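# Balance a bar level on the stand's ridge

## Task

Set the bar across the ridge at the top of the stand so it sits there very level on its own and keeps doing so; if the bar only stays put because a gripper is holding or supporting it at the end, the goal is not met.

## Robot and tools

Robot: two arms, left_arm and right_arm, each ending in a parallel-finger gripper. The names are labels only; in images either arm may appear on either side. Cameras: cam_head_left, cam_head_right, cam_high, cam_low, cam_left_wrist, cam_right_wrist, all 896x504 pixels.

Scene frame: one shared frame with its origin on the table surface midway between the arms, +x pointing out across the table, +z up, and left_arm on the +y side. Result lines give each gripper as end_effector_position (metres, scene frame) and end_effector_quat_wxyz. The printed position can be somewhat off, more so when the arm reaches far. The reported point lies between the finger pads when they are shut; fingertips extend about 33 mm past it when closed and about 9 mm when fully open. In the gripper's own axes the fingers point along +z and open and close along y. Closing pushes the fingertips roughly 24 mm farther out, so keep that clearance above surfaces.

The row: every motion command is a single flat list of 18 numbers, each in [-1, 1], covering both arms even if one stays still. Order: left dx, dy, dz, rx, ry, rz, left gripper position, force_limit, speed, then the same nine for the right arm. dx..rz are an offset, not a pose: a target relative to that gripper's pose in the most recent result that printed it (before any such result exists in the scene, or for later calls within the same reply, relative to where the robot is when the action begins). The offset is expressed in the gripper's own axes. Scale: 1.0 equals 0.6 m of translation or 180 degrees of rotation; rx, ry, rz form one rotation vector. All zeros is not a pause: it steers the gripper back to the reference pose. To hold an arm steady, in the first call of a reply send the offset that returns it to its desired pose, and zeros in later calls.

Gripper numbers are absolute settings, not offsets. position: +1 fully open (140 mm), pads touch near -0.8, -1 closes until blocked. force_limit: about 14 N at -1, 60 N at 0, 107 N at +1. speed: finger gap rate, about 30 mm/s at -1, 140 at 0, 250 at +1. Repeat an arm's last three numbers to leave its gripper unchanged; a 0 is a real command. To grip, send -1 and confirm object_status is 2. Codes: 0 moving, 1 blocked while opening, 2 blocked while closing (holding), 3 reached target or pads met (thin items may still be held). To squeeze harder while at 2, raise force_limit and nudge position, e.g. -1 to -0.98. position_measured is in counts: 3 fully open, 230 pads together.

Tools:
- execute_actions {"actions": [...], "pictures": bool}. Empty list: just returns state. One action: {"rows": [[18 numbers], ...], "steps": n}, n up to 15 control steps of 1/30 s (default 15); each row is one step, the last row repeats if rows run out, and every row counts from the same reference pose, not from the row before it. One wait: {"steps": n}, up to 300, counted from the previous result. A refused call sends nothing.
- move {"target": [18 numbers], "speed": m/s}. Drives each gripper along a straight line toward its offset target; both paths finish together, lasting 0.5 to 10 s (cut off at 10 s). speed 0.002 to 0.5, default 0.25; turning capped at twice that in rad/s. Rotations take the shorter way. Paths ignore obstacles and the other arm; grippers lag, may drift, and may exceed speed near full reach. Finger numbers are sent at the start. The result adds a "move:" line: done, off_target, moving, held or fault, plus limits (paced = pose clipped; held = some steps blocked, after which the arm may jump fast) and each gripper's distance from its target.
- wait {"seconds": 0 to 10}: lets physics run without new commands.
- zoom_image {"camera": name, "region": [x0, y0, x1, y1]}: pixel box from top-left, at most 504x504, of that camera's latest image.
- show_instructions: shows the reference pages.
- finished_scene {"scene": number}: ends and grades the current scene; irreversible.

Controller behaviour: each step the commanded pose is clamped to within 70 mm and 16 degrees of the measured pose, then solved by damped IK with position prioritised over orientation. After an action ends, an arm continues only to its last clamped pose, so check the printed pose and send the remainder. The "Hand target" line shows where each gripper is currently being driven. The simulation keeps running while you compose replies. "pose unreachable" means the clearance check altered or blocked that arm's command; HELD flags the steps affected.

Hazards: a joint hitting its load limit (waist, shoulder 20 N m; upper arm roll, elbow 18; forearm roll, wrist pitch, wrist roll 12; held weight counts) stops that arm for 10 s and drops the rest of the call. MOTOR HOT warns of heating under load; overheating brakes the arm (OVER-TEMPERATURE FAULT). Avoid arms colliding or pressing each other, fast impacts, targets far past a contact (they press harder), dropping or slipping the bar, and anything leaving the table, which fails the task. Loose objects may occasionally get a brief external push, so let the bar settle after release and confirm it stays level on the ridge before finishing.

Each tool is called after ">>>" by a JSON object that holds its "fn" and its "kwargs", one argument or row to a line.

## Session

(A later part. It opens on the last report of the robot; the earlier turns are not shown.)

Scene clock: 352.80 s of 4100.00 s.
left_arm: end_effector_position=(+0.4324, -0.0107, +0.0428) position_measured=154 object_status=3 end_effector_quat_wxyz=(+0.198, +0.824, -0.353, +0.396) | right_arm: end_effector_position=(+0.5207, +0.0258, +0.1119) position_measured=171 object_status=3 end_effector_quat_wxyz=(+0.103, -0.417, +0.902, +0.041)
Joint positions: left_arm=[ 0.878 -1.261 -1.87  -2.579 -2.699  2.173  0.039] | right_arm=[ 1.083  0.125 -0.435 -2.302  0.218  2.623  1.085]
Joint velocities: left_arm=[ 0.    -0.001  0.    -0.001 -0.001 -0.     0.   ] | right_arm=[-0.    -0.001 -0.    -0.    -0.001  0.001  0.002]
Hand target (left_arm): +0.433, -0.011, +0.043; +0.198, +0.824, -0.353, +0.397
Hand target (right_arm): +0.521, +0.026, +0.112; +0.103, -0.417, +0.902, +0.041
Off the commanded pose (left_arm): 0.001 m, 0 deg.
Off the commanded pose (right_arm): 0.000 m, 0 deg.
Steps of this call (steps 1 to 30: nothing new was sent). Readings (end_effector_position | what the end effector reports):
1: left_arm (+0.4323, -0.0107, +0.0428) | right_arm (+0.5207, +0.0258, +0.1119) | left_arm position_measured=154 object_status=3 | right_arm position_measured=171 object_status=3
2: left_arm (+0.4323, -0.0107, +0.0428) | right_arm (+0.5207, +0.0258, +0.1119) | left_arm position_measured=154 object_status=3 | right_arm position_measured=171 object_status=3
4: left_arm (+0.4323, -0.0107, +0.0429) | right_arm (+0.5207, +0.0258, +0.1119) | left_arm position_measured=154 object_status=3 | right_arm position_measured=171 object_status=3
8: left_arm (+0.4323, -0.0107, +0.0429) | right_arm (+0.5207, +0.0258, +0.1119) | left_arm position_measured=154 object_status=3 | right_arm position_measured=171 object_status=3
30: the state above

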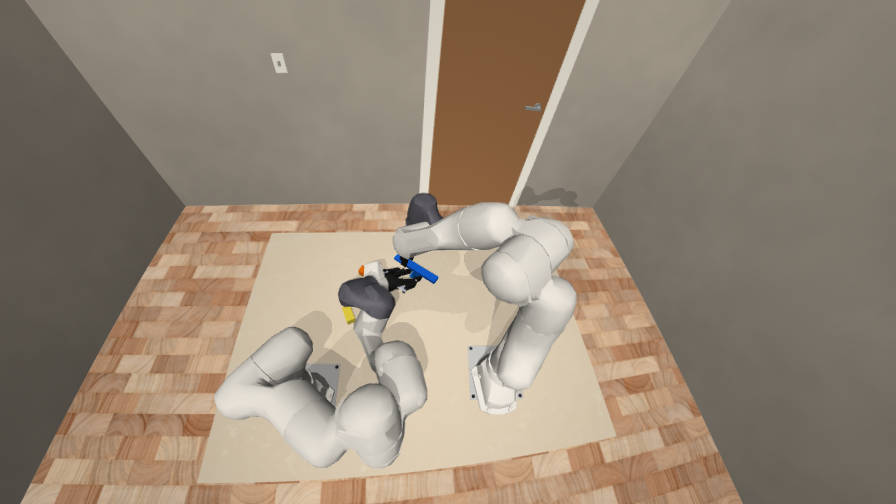

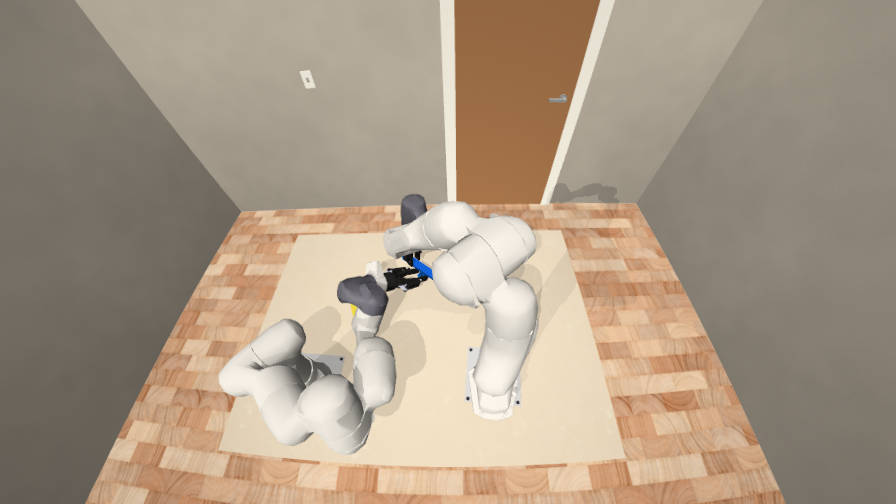

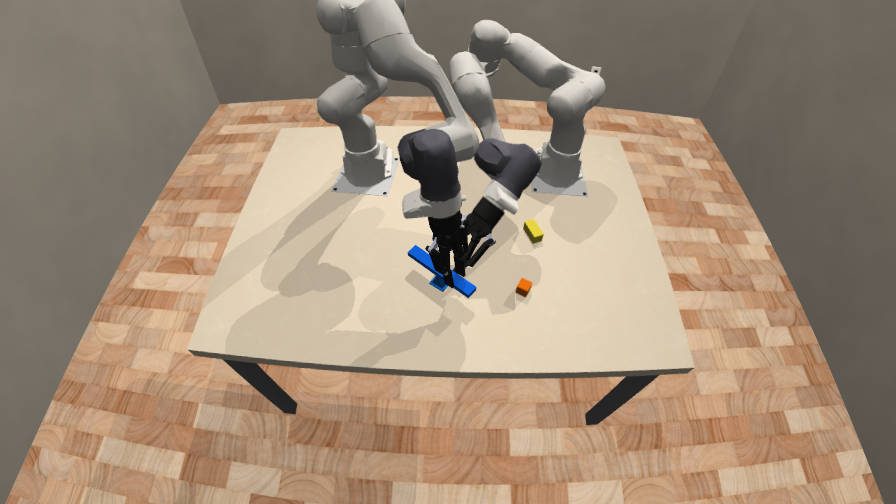

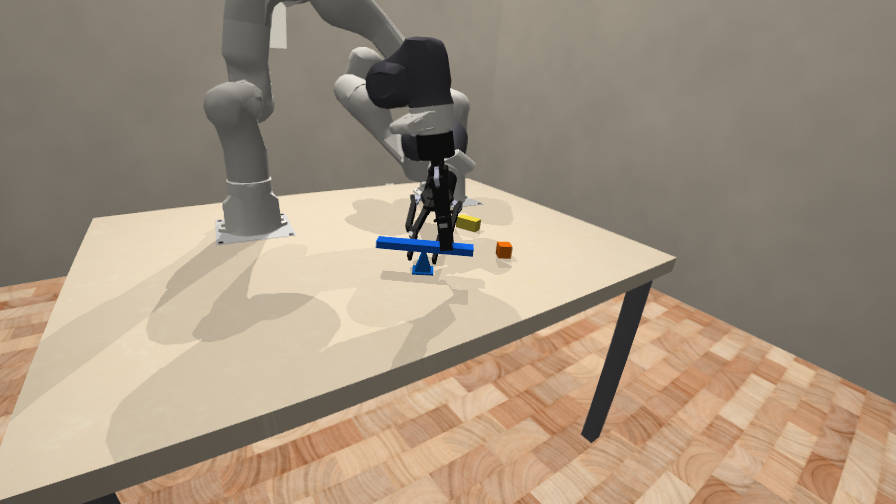

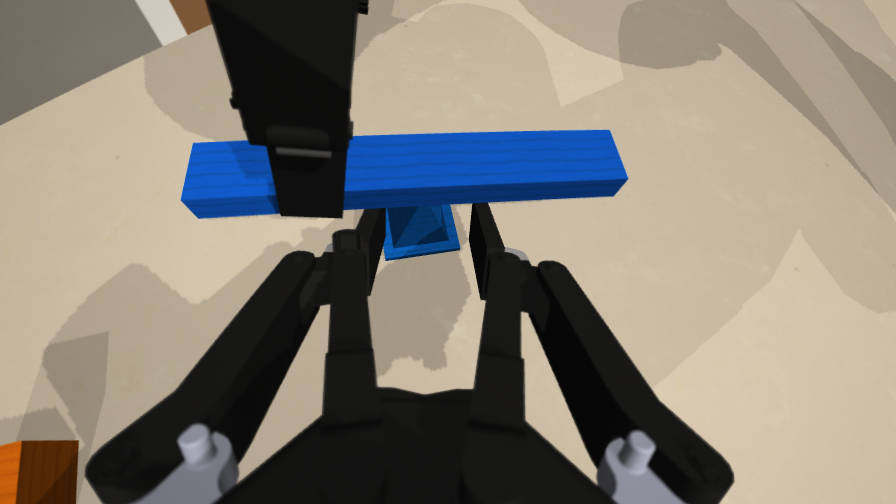

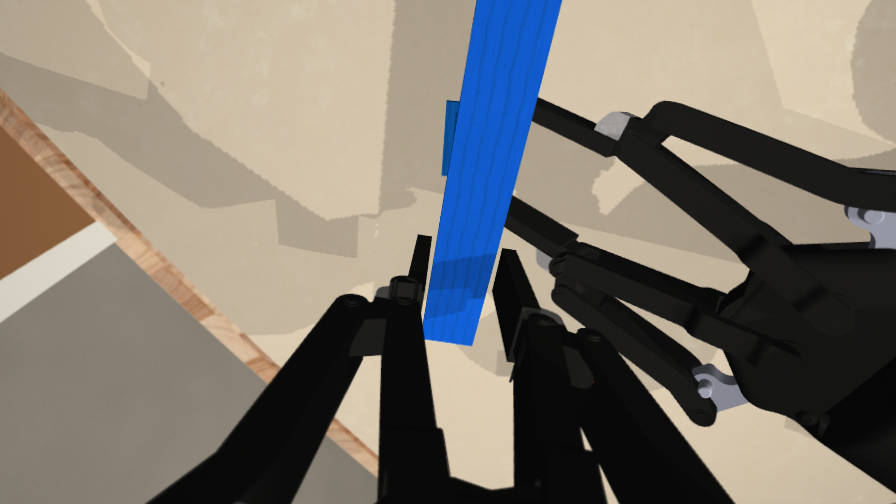

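>>> {"fn": "move", "kwargs": {
  "target": [0.0022,0,-0.0015,0,0,0,-0.2,-0.8,-0.8,0,0,0,0,0,0,-1,0.1,-1],
  "speed": 0.003
}}

>>> {"fn": "move", "kwargs": {
  "target": [0,0,0,0,0,0,-0.2,-0.8,-0.8,0.0035,0,-0.0008,0,0,0,-1,0.1,-1],
  "speed": 0.003
}}

>>> {"fn": "move", "kwargs": {
  "target": [0,0,0,0,0,0,-0.2,-0.8,-0.8,0,0,0,0,0,0,-0.35,0.1,-1],
  "speed": 0.003
}}

>>> {"fn": "move", "kwargs": {
  "target": [-0.003,0,0.002,0,0,0,-0.2,-0.8,-0.8,0,0,0,0,0,0,-0.2,0.1,-1],
  "speed": 0.003
}}

>>> {"fn": "zoom_image", "kwargs": {
  "camera": "cam_low",
  "region": [360,200,490,290]
}}

Scene clock: 358.60 s of 4100.00 s.
left_arm: end_effector_position=(+0.4326, -0.0108, +0.0436) position_measured=154 object_status=3 end_effector_quat_wxyz=(+0.198, +0.824, -0.353, +0.396) | right_arm: end_effector_position=(+0.5207, +0.0259, +0.1120) position_measured=186 object_status=2 end_effector_quat_wxyz=(+0.103, -0.417, +0.902, +0.041)
Joint positions: left_arm=[ 0.877 -1.261 -1.869 -2.579 -2.698  2.173  0.039] | right_arm=[ 1.083  0.125 -0.435 -2.302  0.218  2.623  1.085]
Joint velocities: left_arm=[ 0.001  0.002 -0.001 -0.001  0.002  0.001 -0.001] | right_arm=[ 0.001  0.    -0.001  0.001 -0.001  0.    -0.002]
Hand target (left_arm): +0.432, -0.011, +0.044; +0.198, +0.824, -0.353, +0.396
Hand target (right_arm): +0.521, +0.026, +0.112; +0.103, -0.417, +0.902, +0.041
Off the commanded pose (left_arm): 0.001 m, 0 deg.
Off the commanded pose (right_arm): 0.000 m, 0 deg.
After step 90, 2.03 s passed at rest.
move: done

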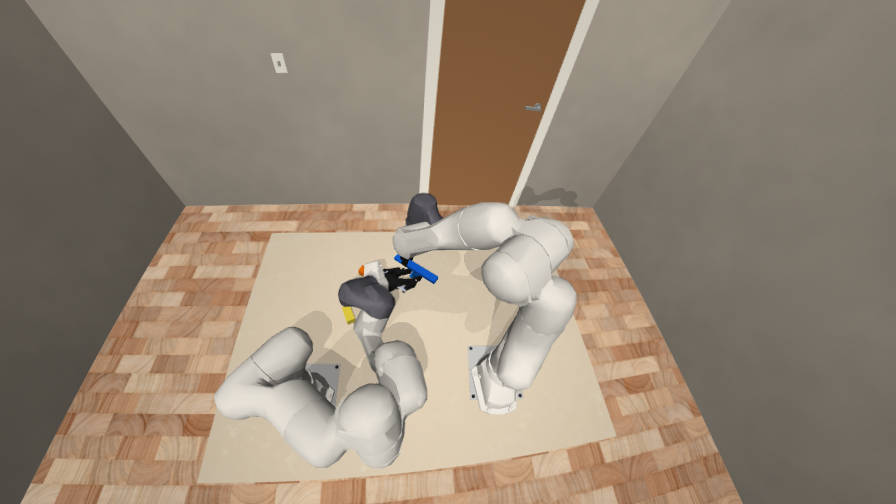

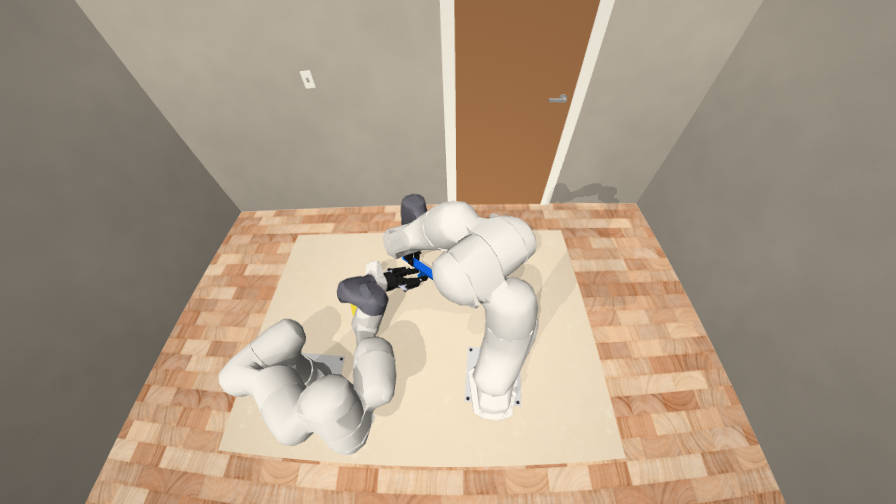

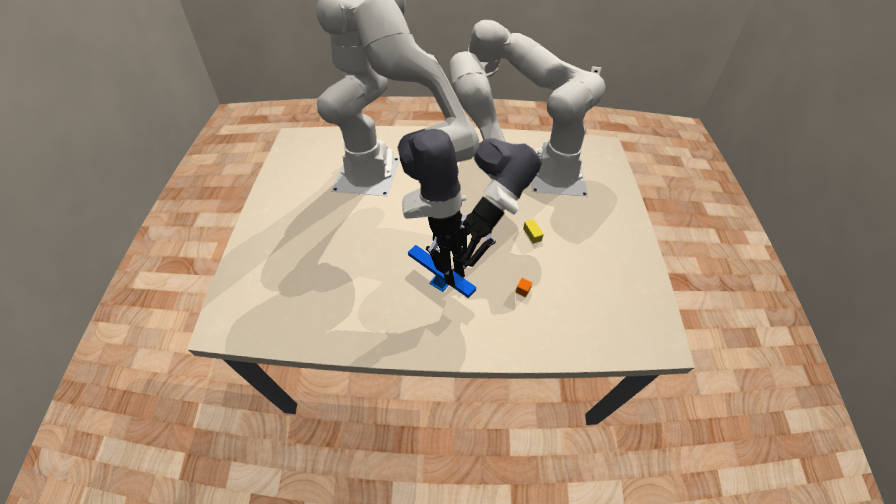

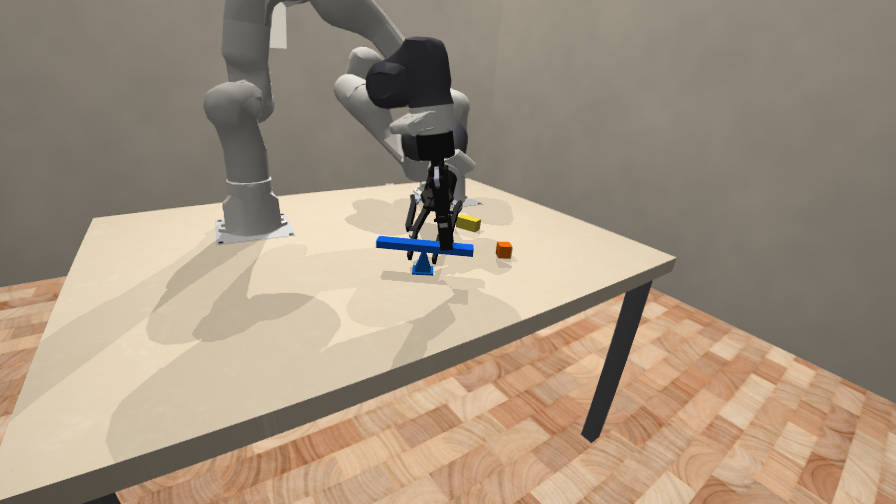

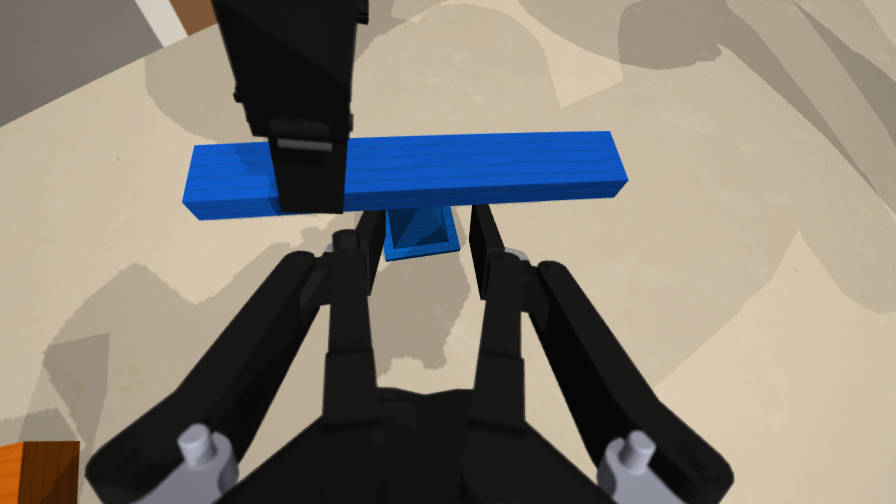

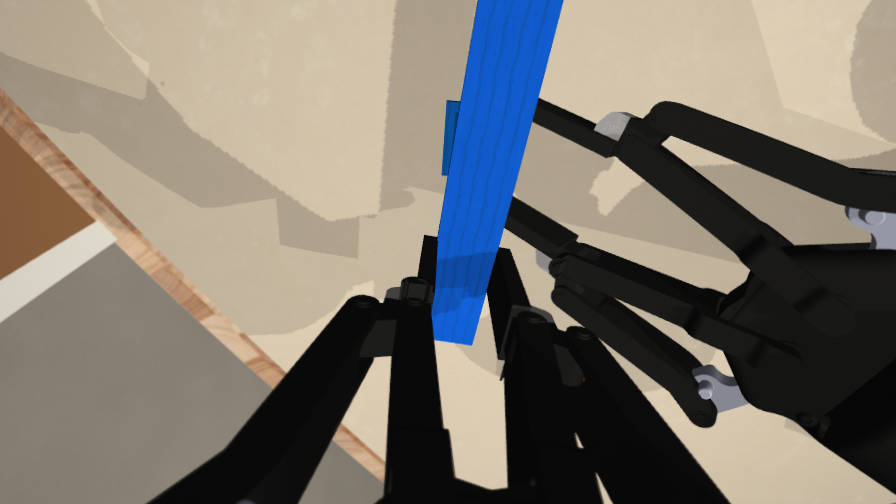

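Scene clock: 359.53 s of 4100.00 s.
left_arm: end_effector_position=(+0.4326, -0.0108, +0.0435) position_measured=154 object_status=3 end_effector_quat_wxyz=(+0.198, +0.824, -0.353, +0.396) | right_arm: end_effector_position=(+0.5198, +0.0254, +0.1124) position_measured=186 object_status=2 end_effector_quat_wxyz=(+0.104, -0.417, +0.902, +0.042)
Joint positions: left_arm=[ 0.877 -1.261 -1.869 -2.579 -2.698  2.173  0.039] | right_arm=[ 1.083  0.121 -0.435 -2.307  0.218  2.625  1.085]
Joint velocities: left_arm=[ 0.    -0.     0.001 -0.    -0.    -0.001  0.001] | right_arm=[-0.001 -0.    -0.003  0.001 -0.001  0.001 -0.   ]
Hand target (left_arm): +0.433, -0.011, +0.044; +0.198, +0.824, -0.353, +0.396
Hand target (right_arm): +0.519, +0.024, +0.112; +0.103, -0.417, +0.902, +0.041
Off the commanded pose (left_arm): 0.000 m, 0 deg.
Off the commanded pose (right_arm): 0.001 m, 0 deg.
move: done

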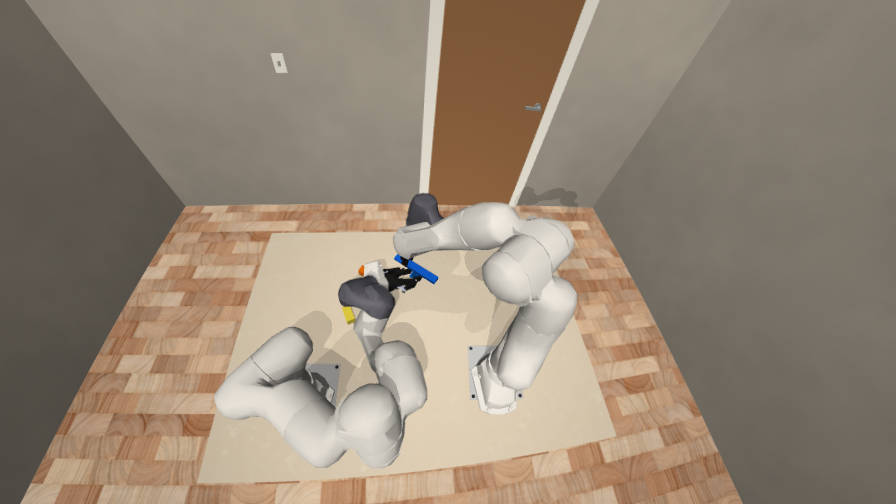

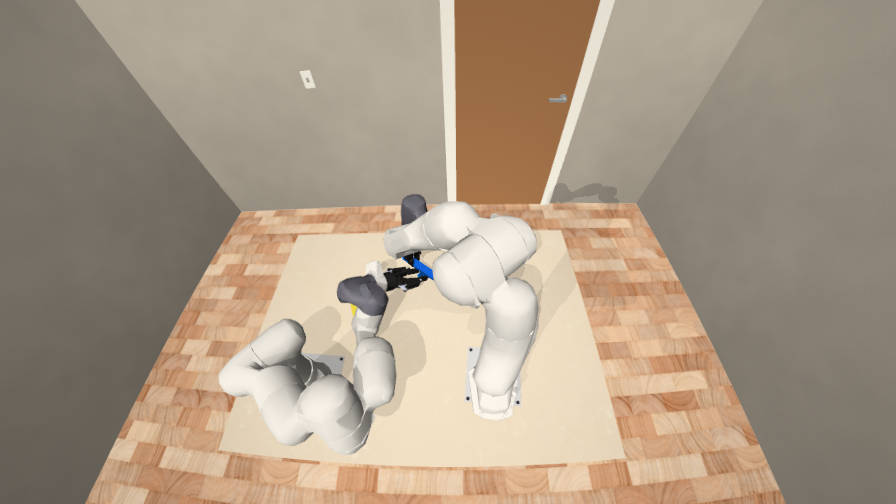

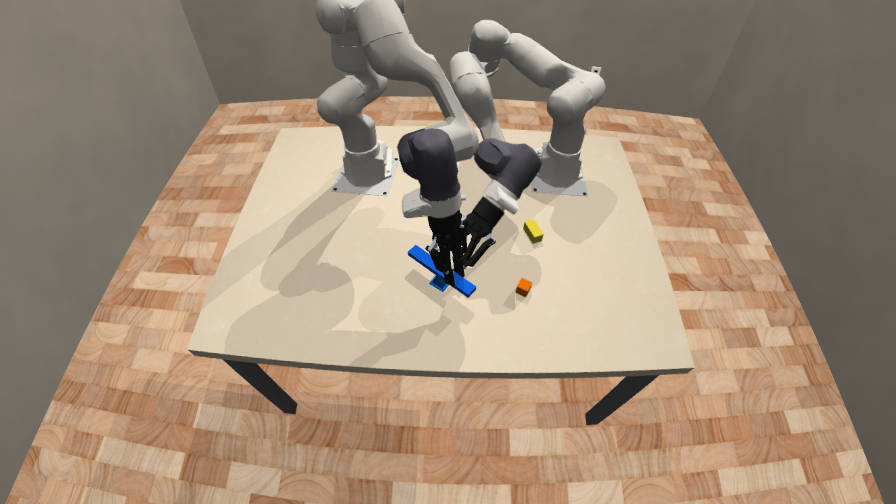

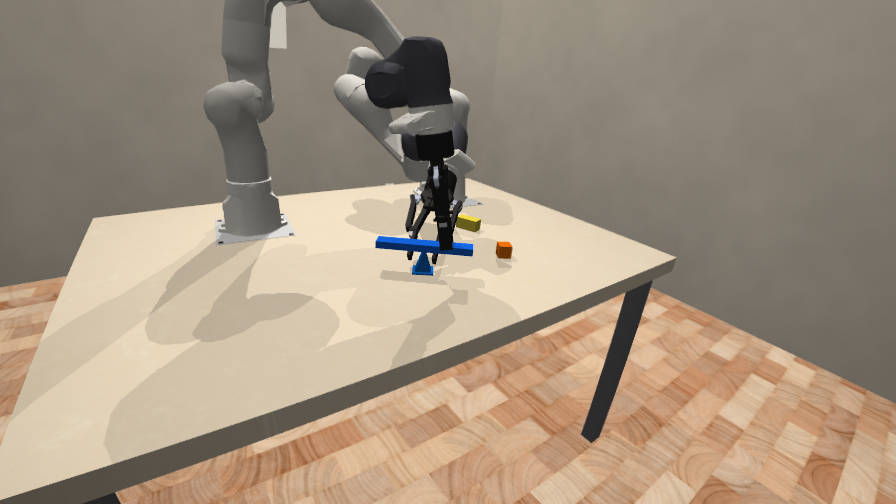

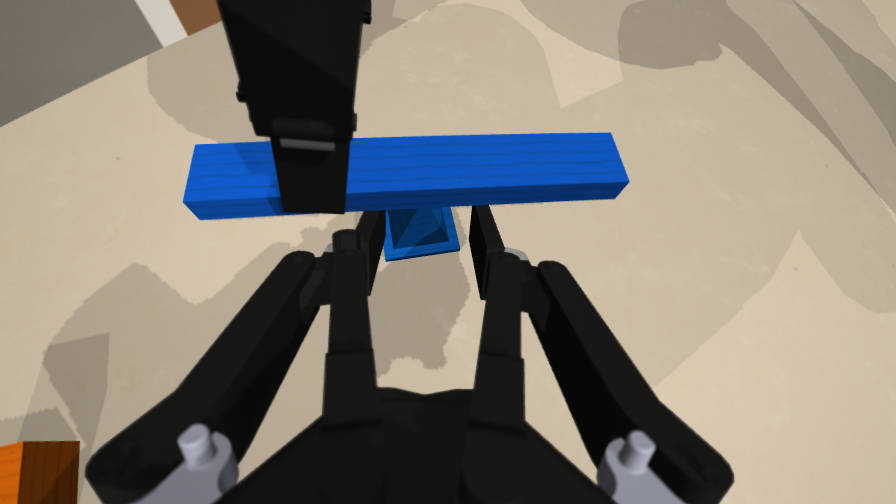

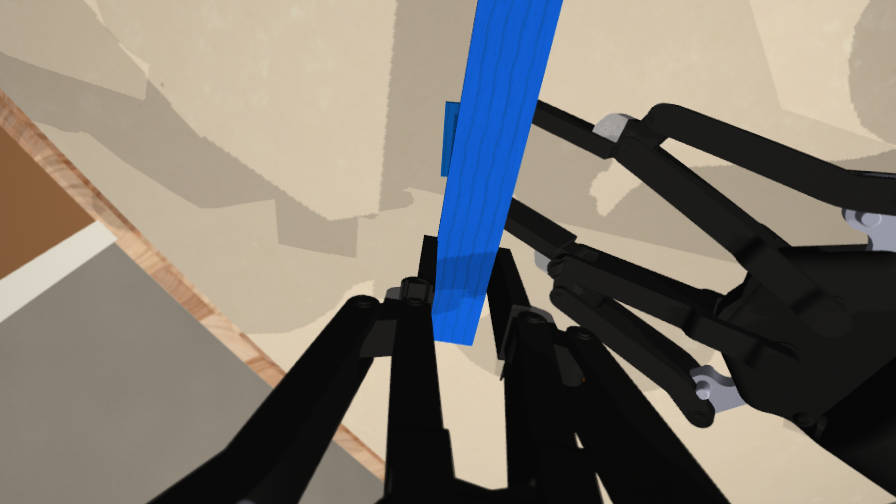

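Scene clock: 360.03 s of 4100.00 s.
left_arm: end_effector_position=(+0.4326, -0.0108, +0.0435) position_measured=154 object_status=3 end_effector_quat_wxyz=(+0.198, +0.824, -0.353, +0.396) | right_arm: end_effector_position=(+0.5198, +0.0254, +0.1124) position_measured=173 object_status=0 end_effector_quat_wxyz=(+0.104, -0.417, +0.902, +0.042)
Joint positions: left_arm=[ 0.877 -1.261 -1.869 -2.579 -2.698  2.173  0.039] | right_arm=[ 1.083  0.121 -0.435 -2.307  0.218  2.625  1.085]
Joint velocities: left_arm=[ 0.001  0.     0.001 -0.     0.001 -0.     0.001] | right_arm=[ 0.001 -0.001 -0.001  0.001 -0.    -0.     0.001]
Hand target (left_arm): +0.433, -0.011, +0.044; +0.198, +0.824, -0.353, +0.396
Hand target (right_arm): +0.520, +0.025, +0.112; +0.104, -0.417, +0.902, +0.042
Off the commanded pose (left_arm): 0.000 m, 0 deg.
Off the commanded pose (right_arm): 0.000 m, 0 deg.
move: done

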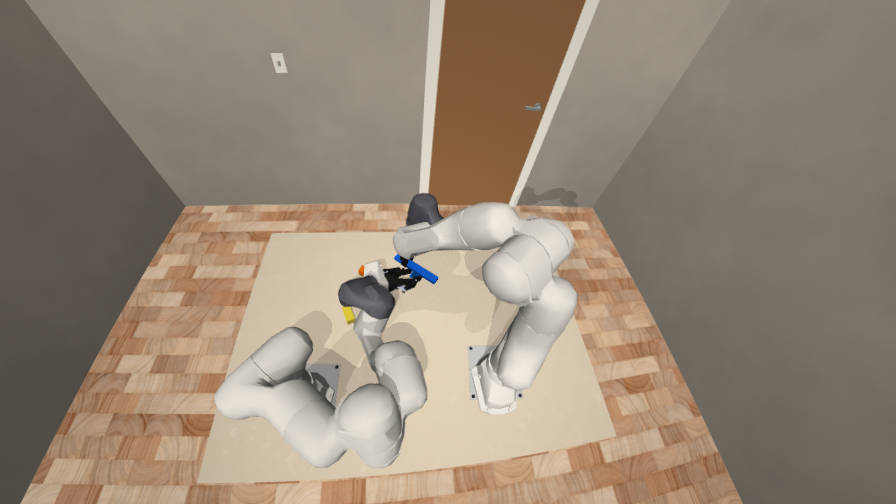

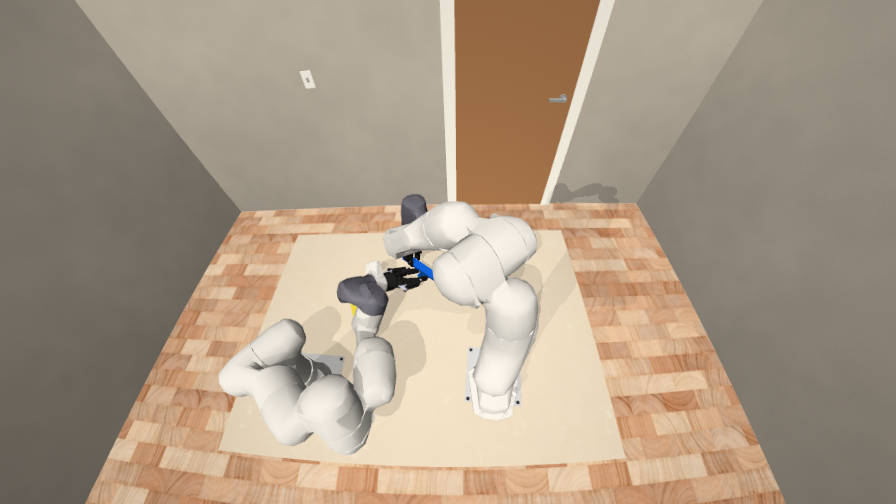

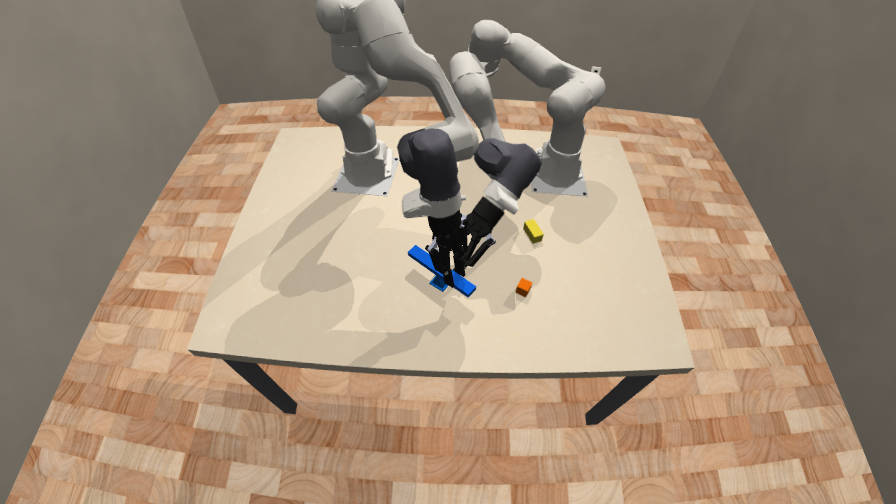

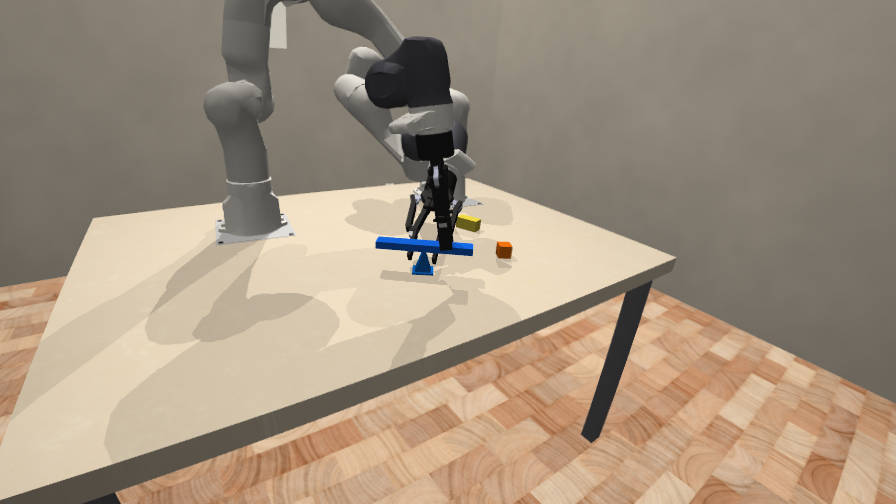

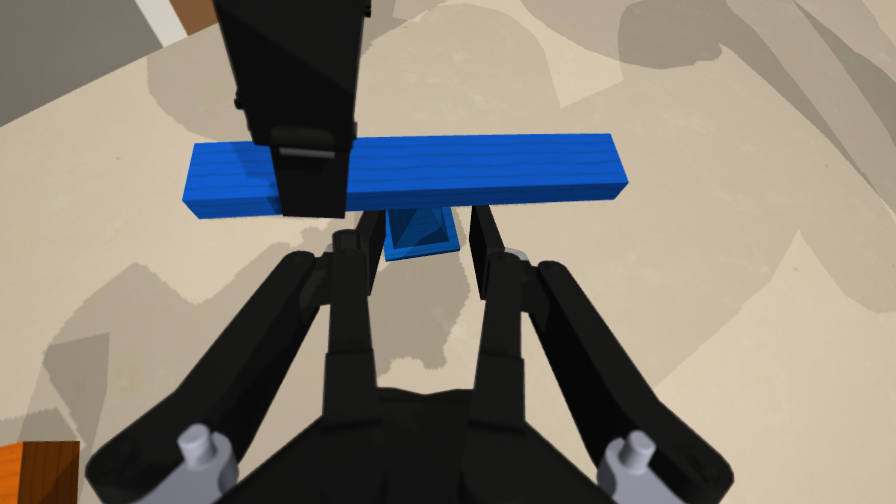

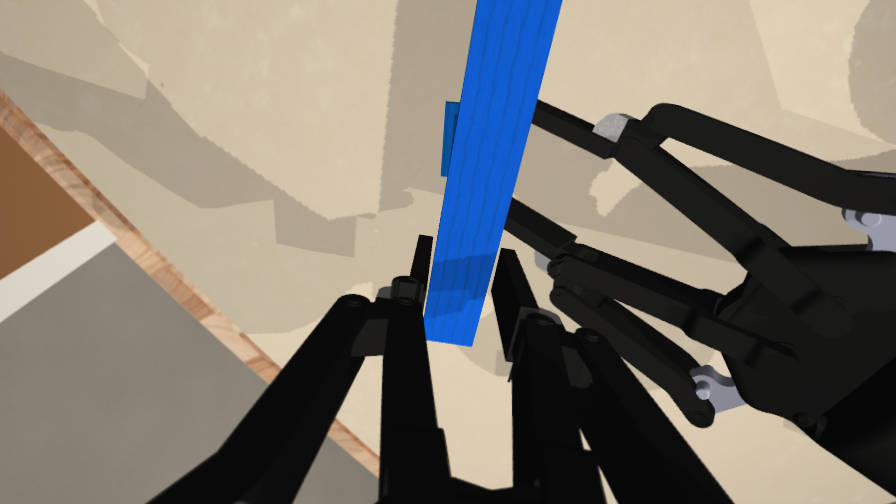

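Scene clock: 360.97 s of 4100.00 s.
left_arm: end_effector_position=(+0.4319, -0.0102, +0.0414) position_measured=154 object_status=3 end_effector_quat_wxyz=(+0.197, +0.825, -0.354, +0.395) | right_arm: end_effector_position=(+0.5198, +0.0254, +0.1124) position_measured=154 object_status=3 end_effector_quat_wxyz=(+0.104, -0.417, +0.902, +0.042)
Joint positions: left_arm=[ 0.878 -1.262 -1.873 -2.579 -2.7    2.173  0.039] | right_arm=[ 1.083  0.121 -0.435 -2.307  0.218  2.625  1.085]
Joint velocities: left_arm=[-0.    -0.001 -0.003 -0.    -0.002 -0.001  0.   ] | right_arm=[-0.001 -0.001 -0.001 -0.001  0.     0.    -0.   ]
Hand target (left_arm): +0.432, -0.011, +0.041; +0.198, +0.824, -0.353, +0.396
Hand target (right_arm): +0.520, +0.025, +0.112; +0.104, -0.417, +0.902, +0.042
Off the commanded pose (left_arm): 0.001 m, 0 deg.
Off the commanded pose (right_arm): 0.000 m, 0 deg.
move: done

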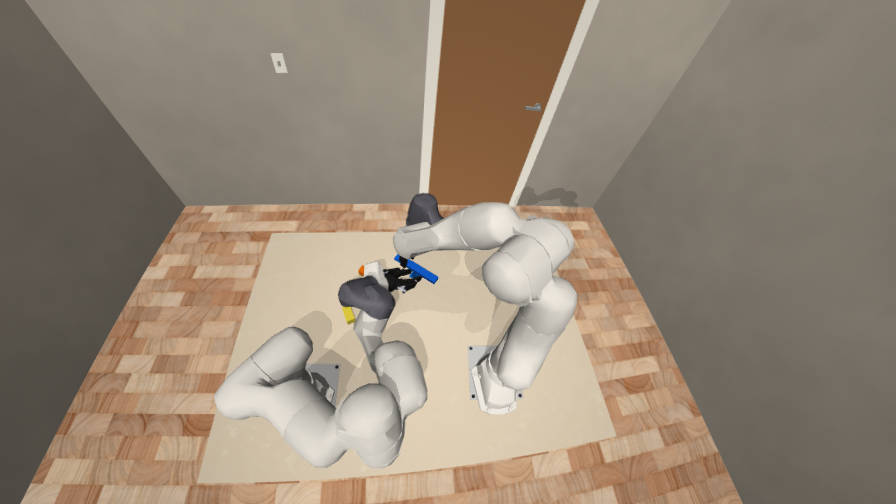

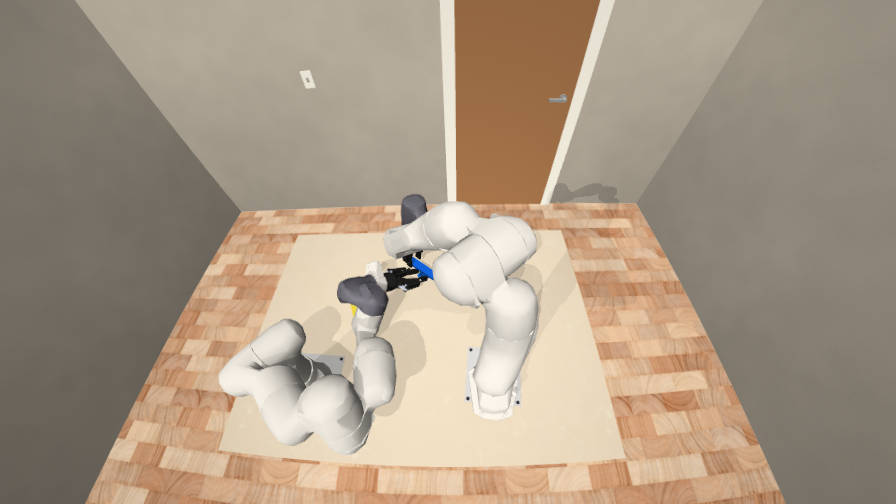

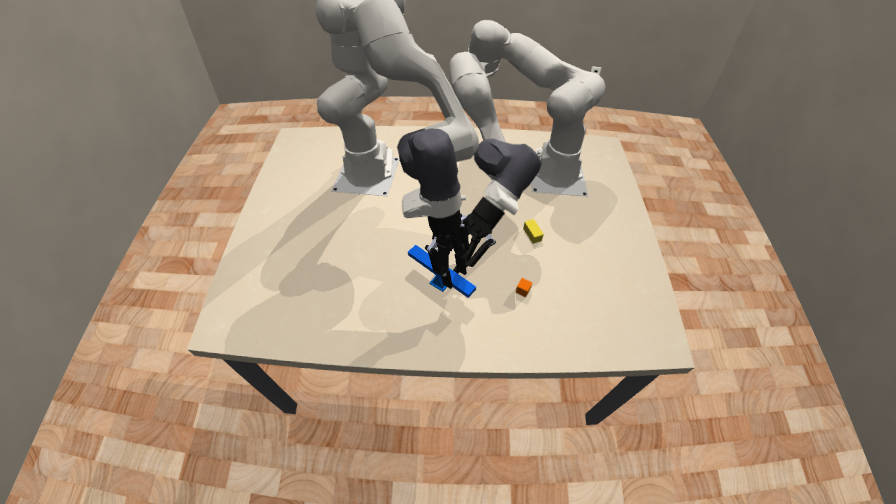

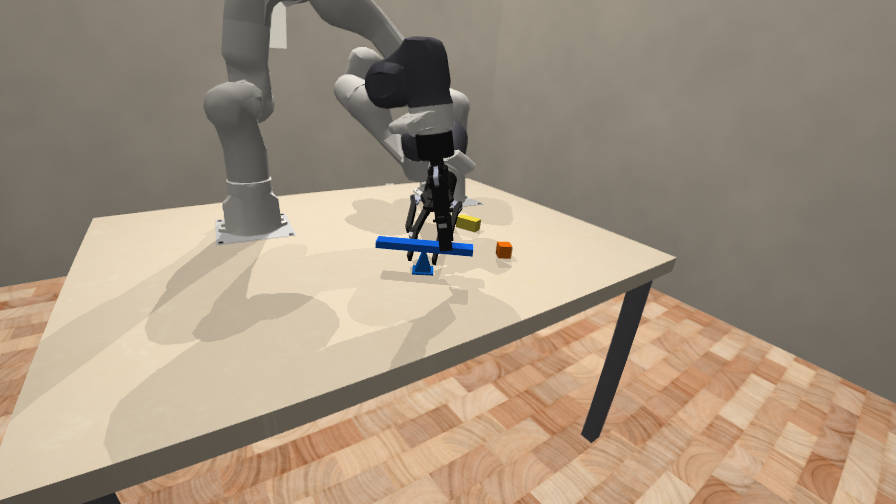

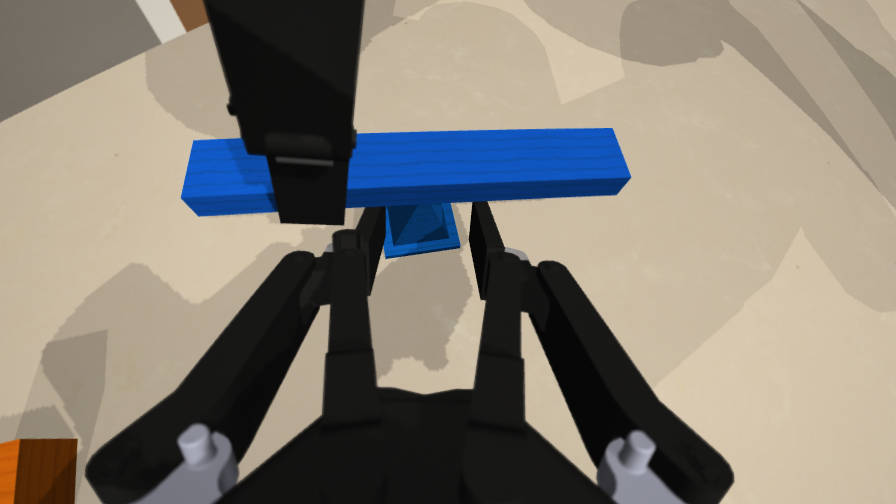

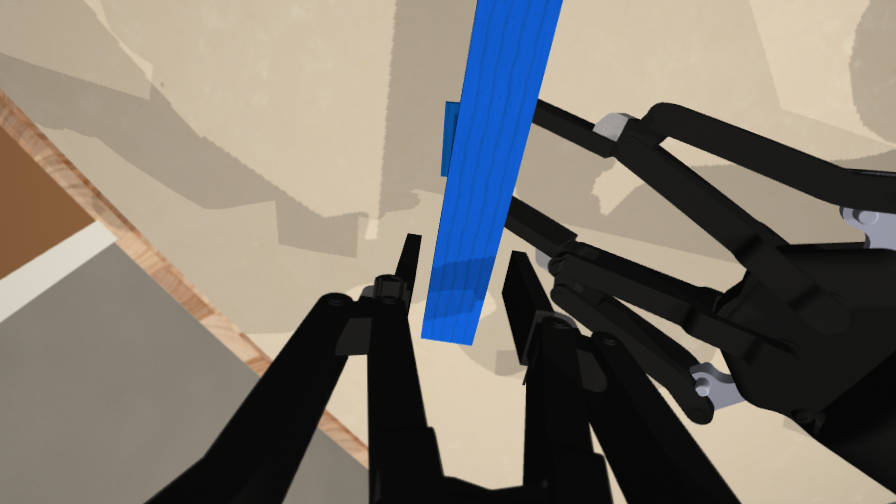

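Region (360, 200, 490, 290) of cam_low's 896x504 image, scaled by 3.877, with more detail than that image has; it fills the top 349 rows of this view, and the rest is white.

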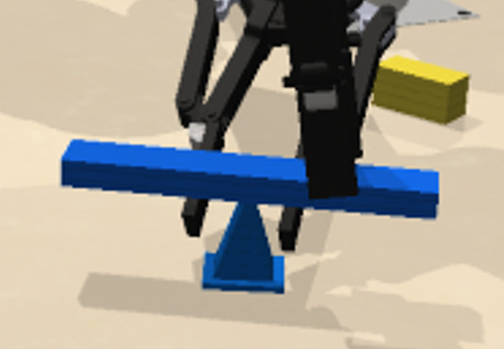

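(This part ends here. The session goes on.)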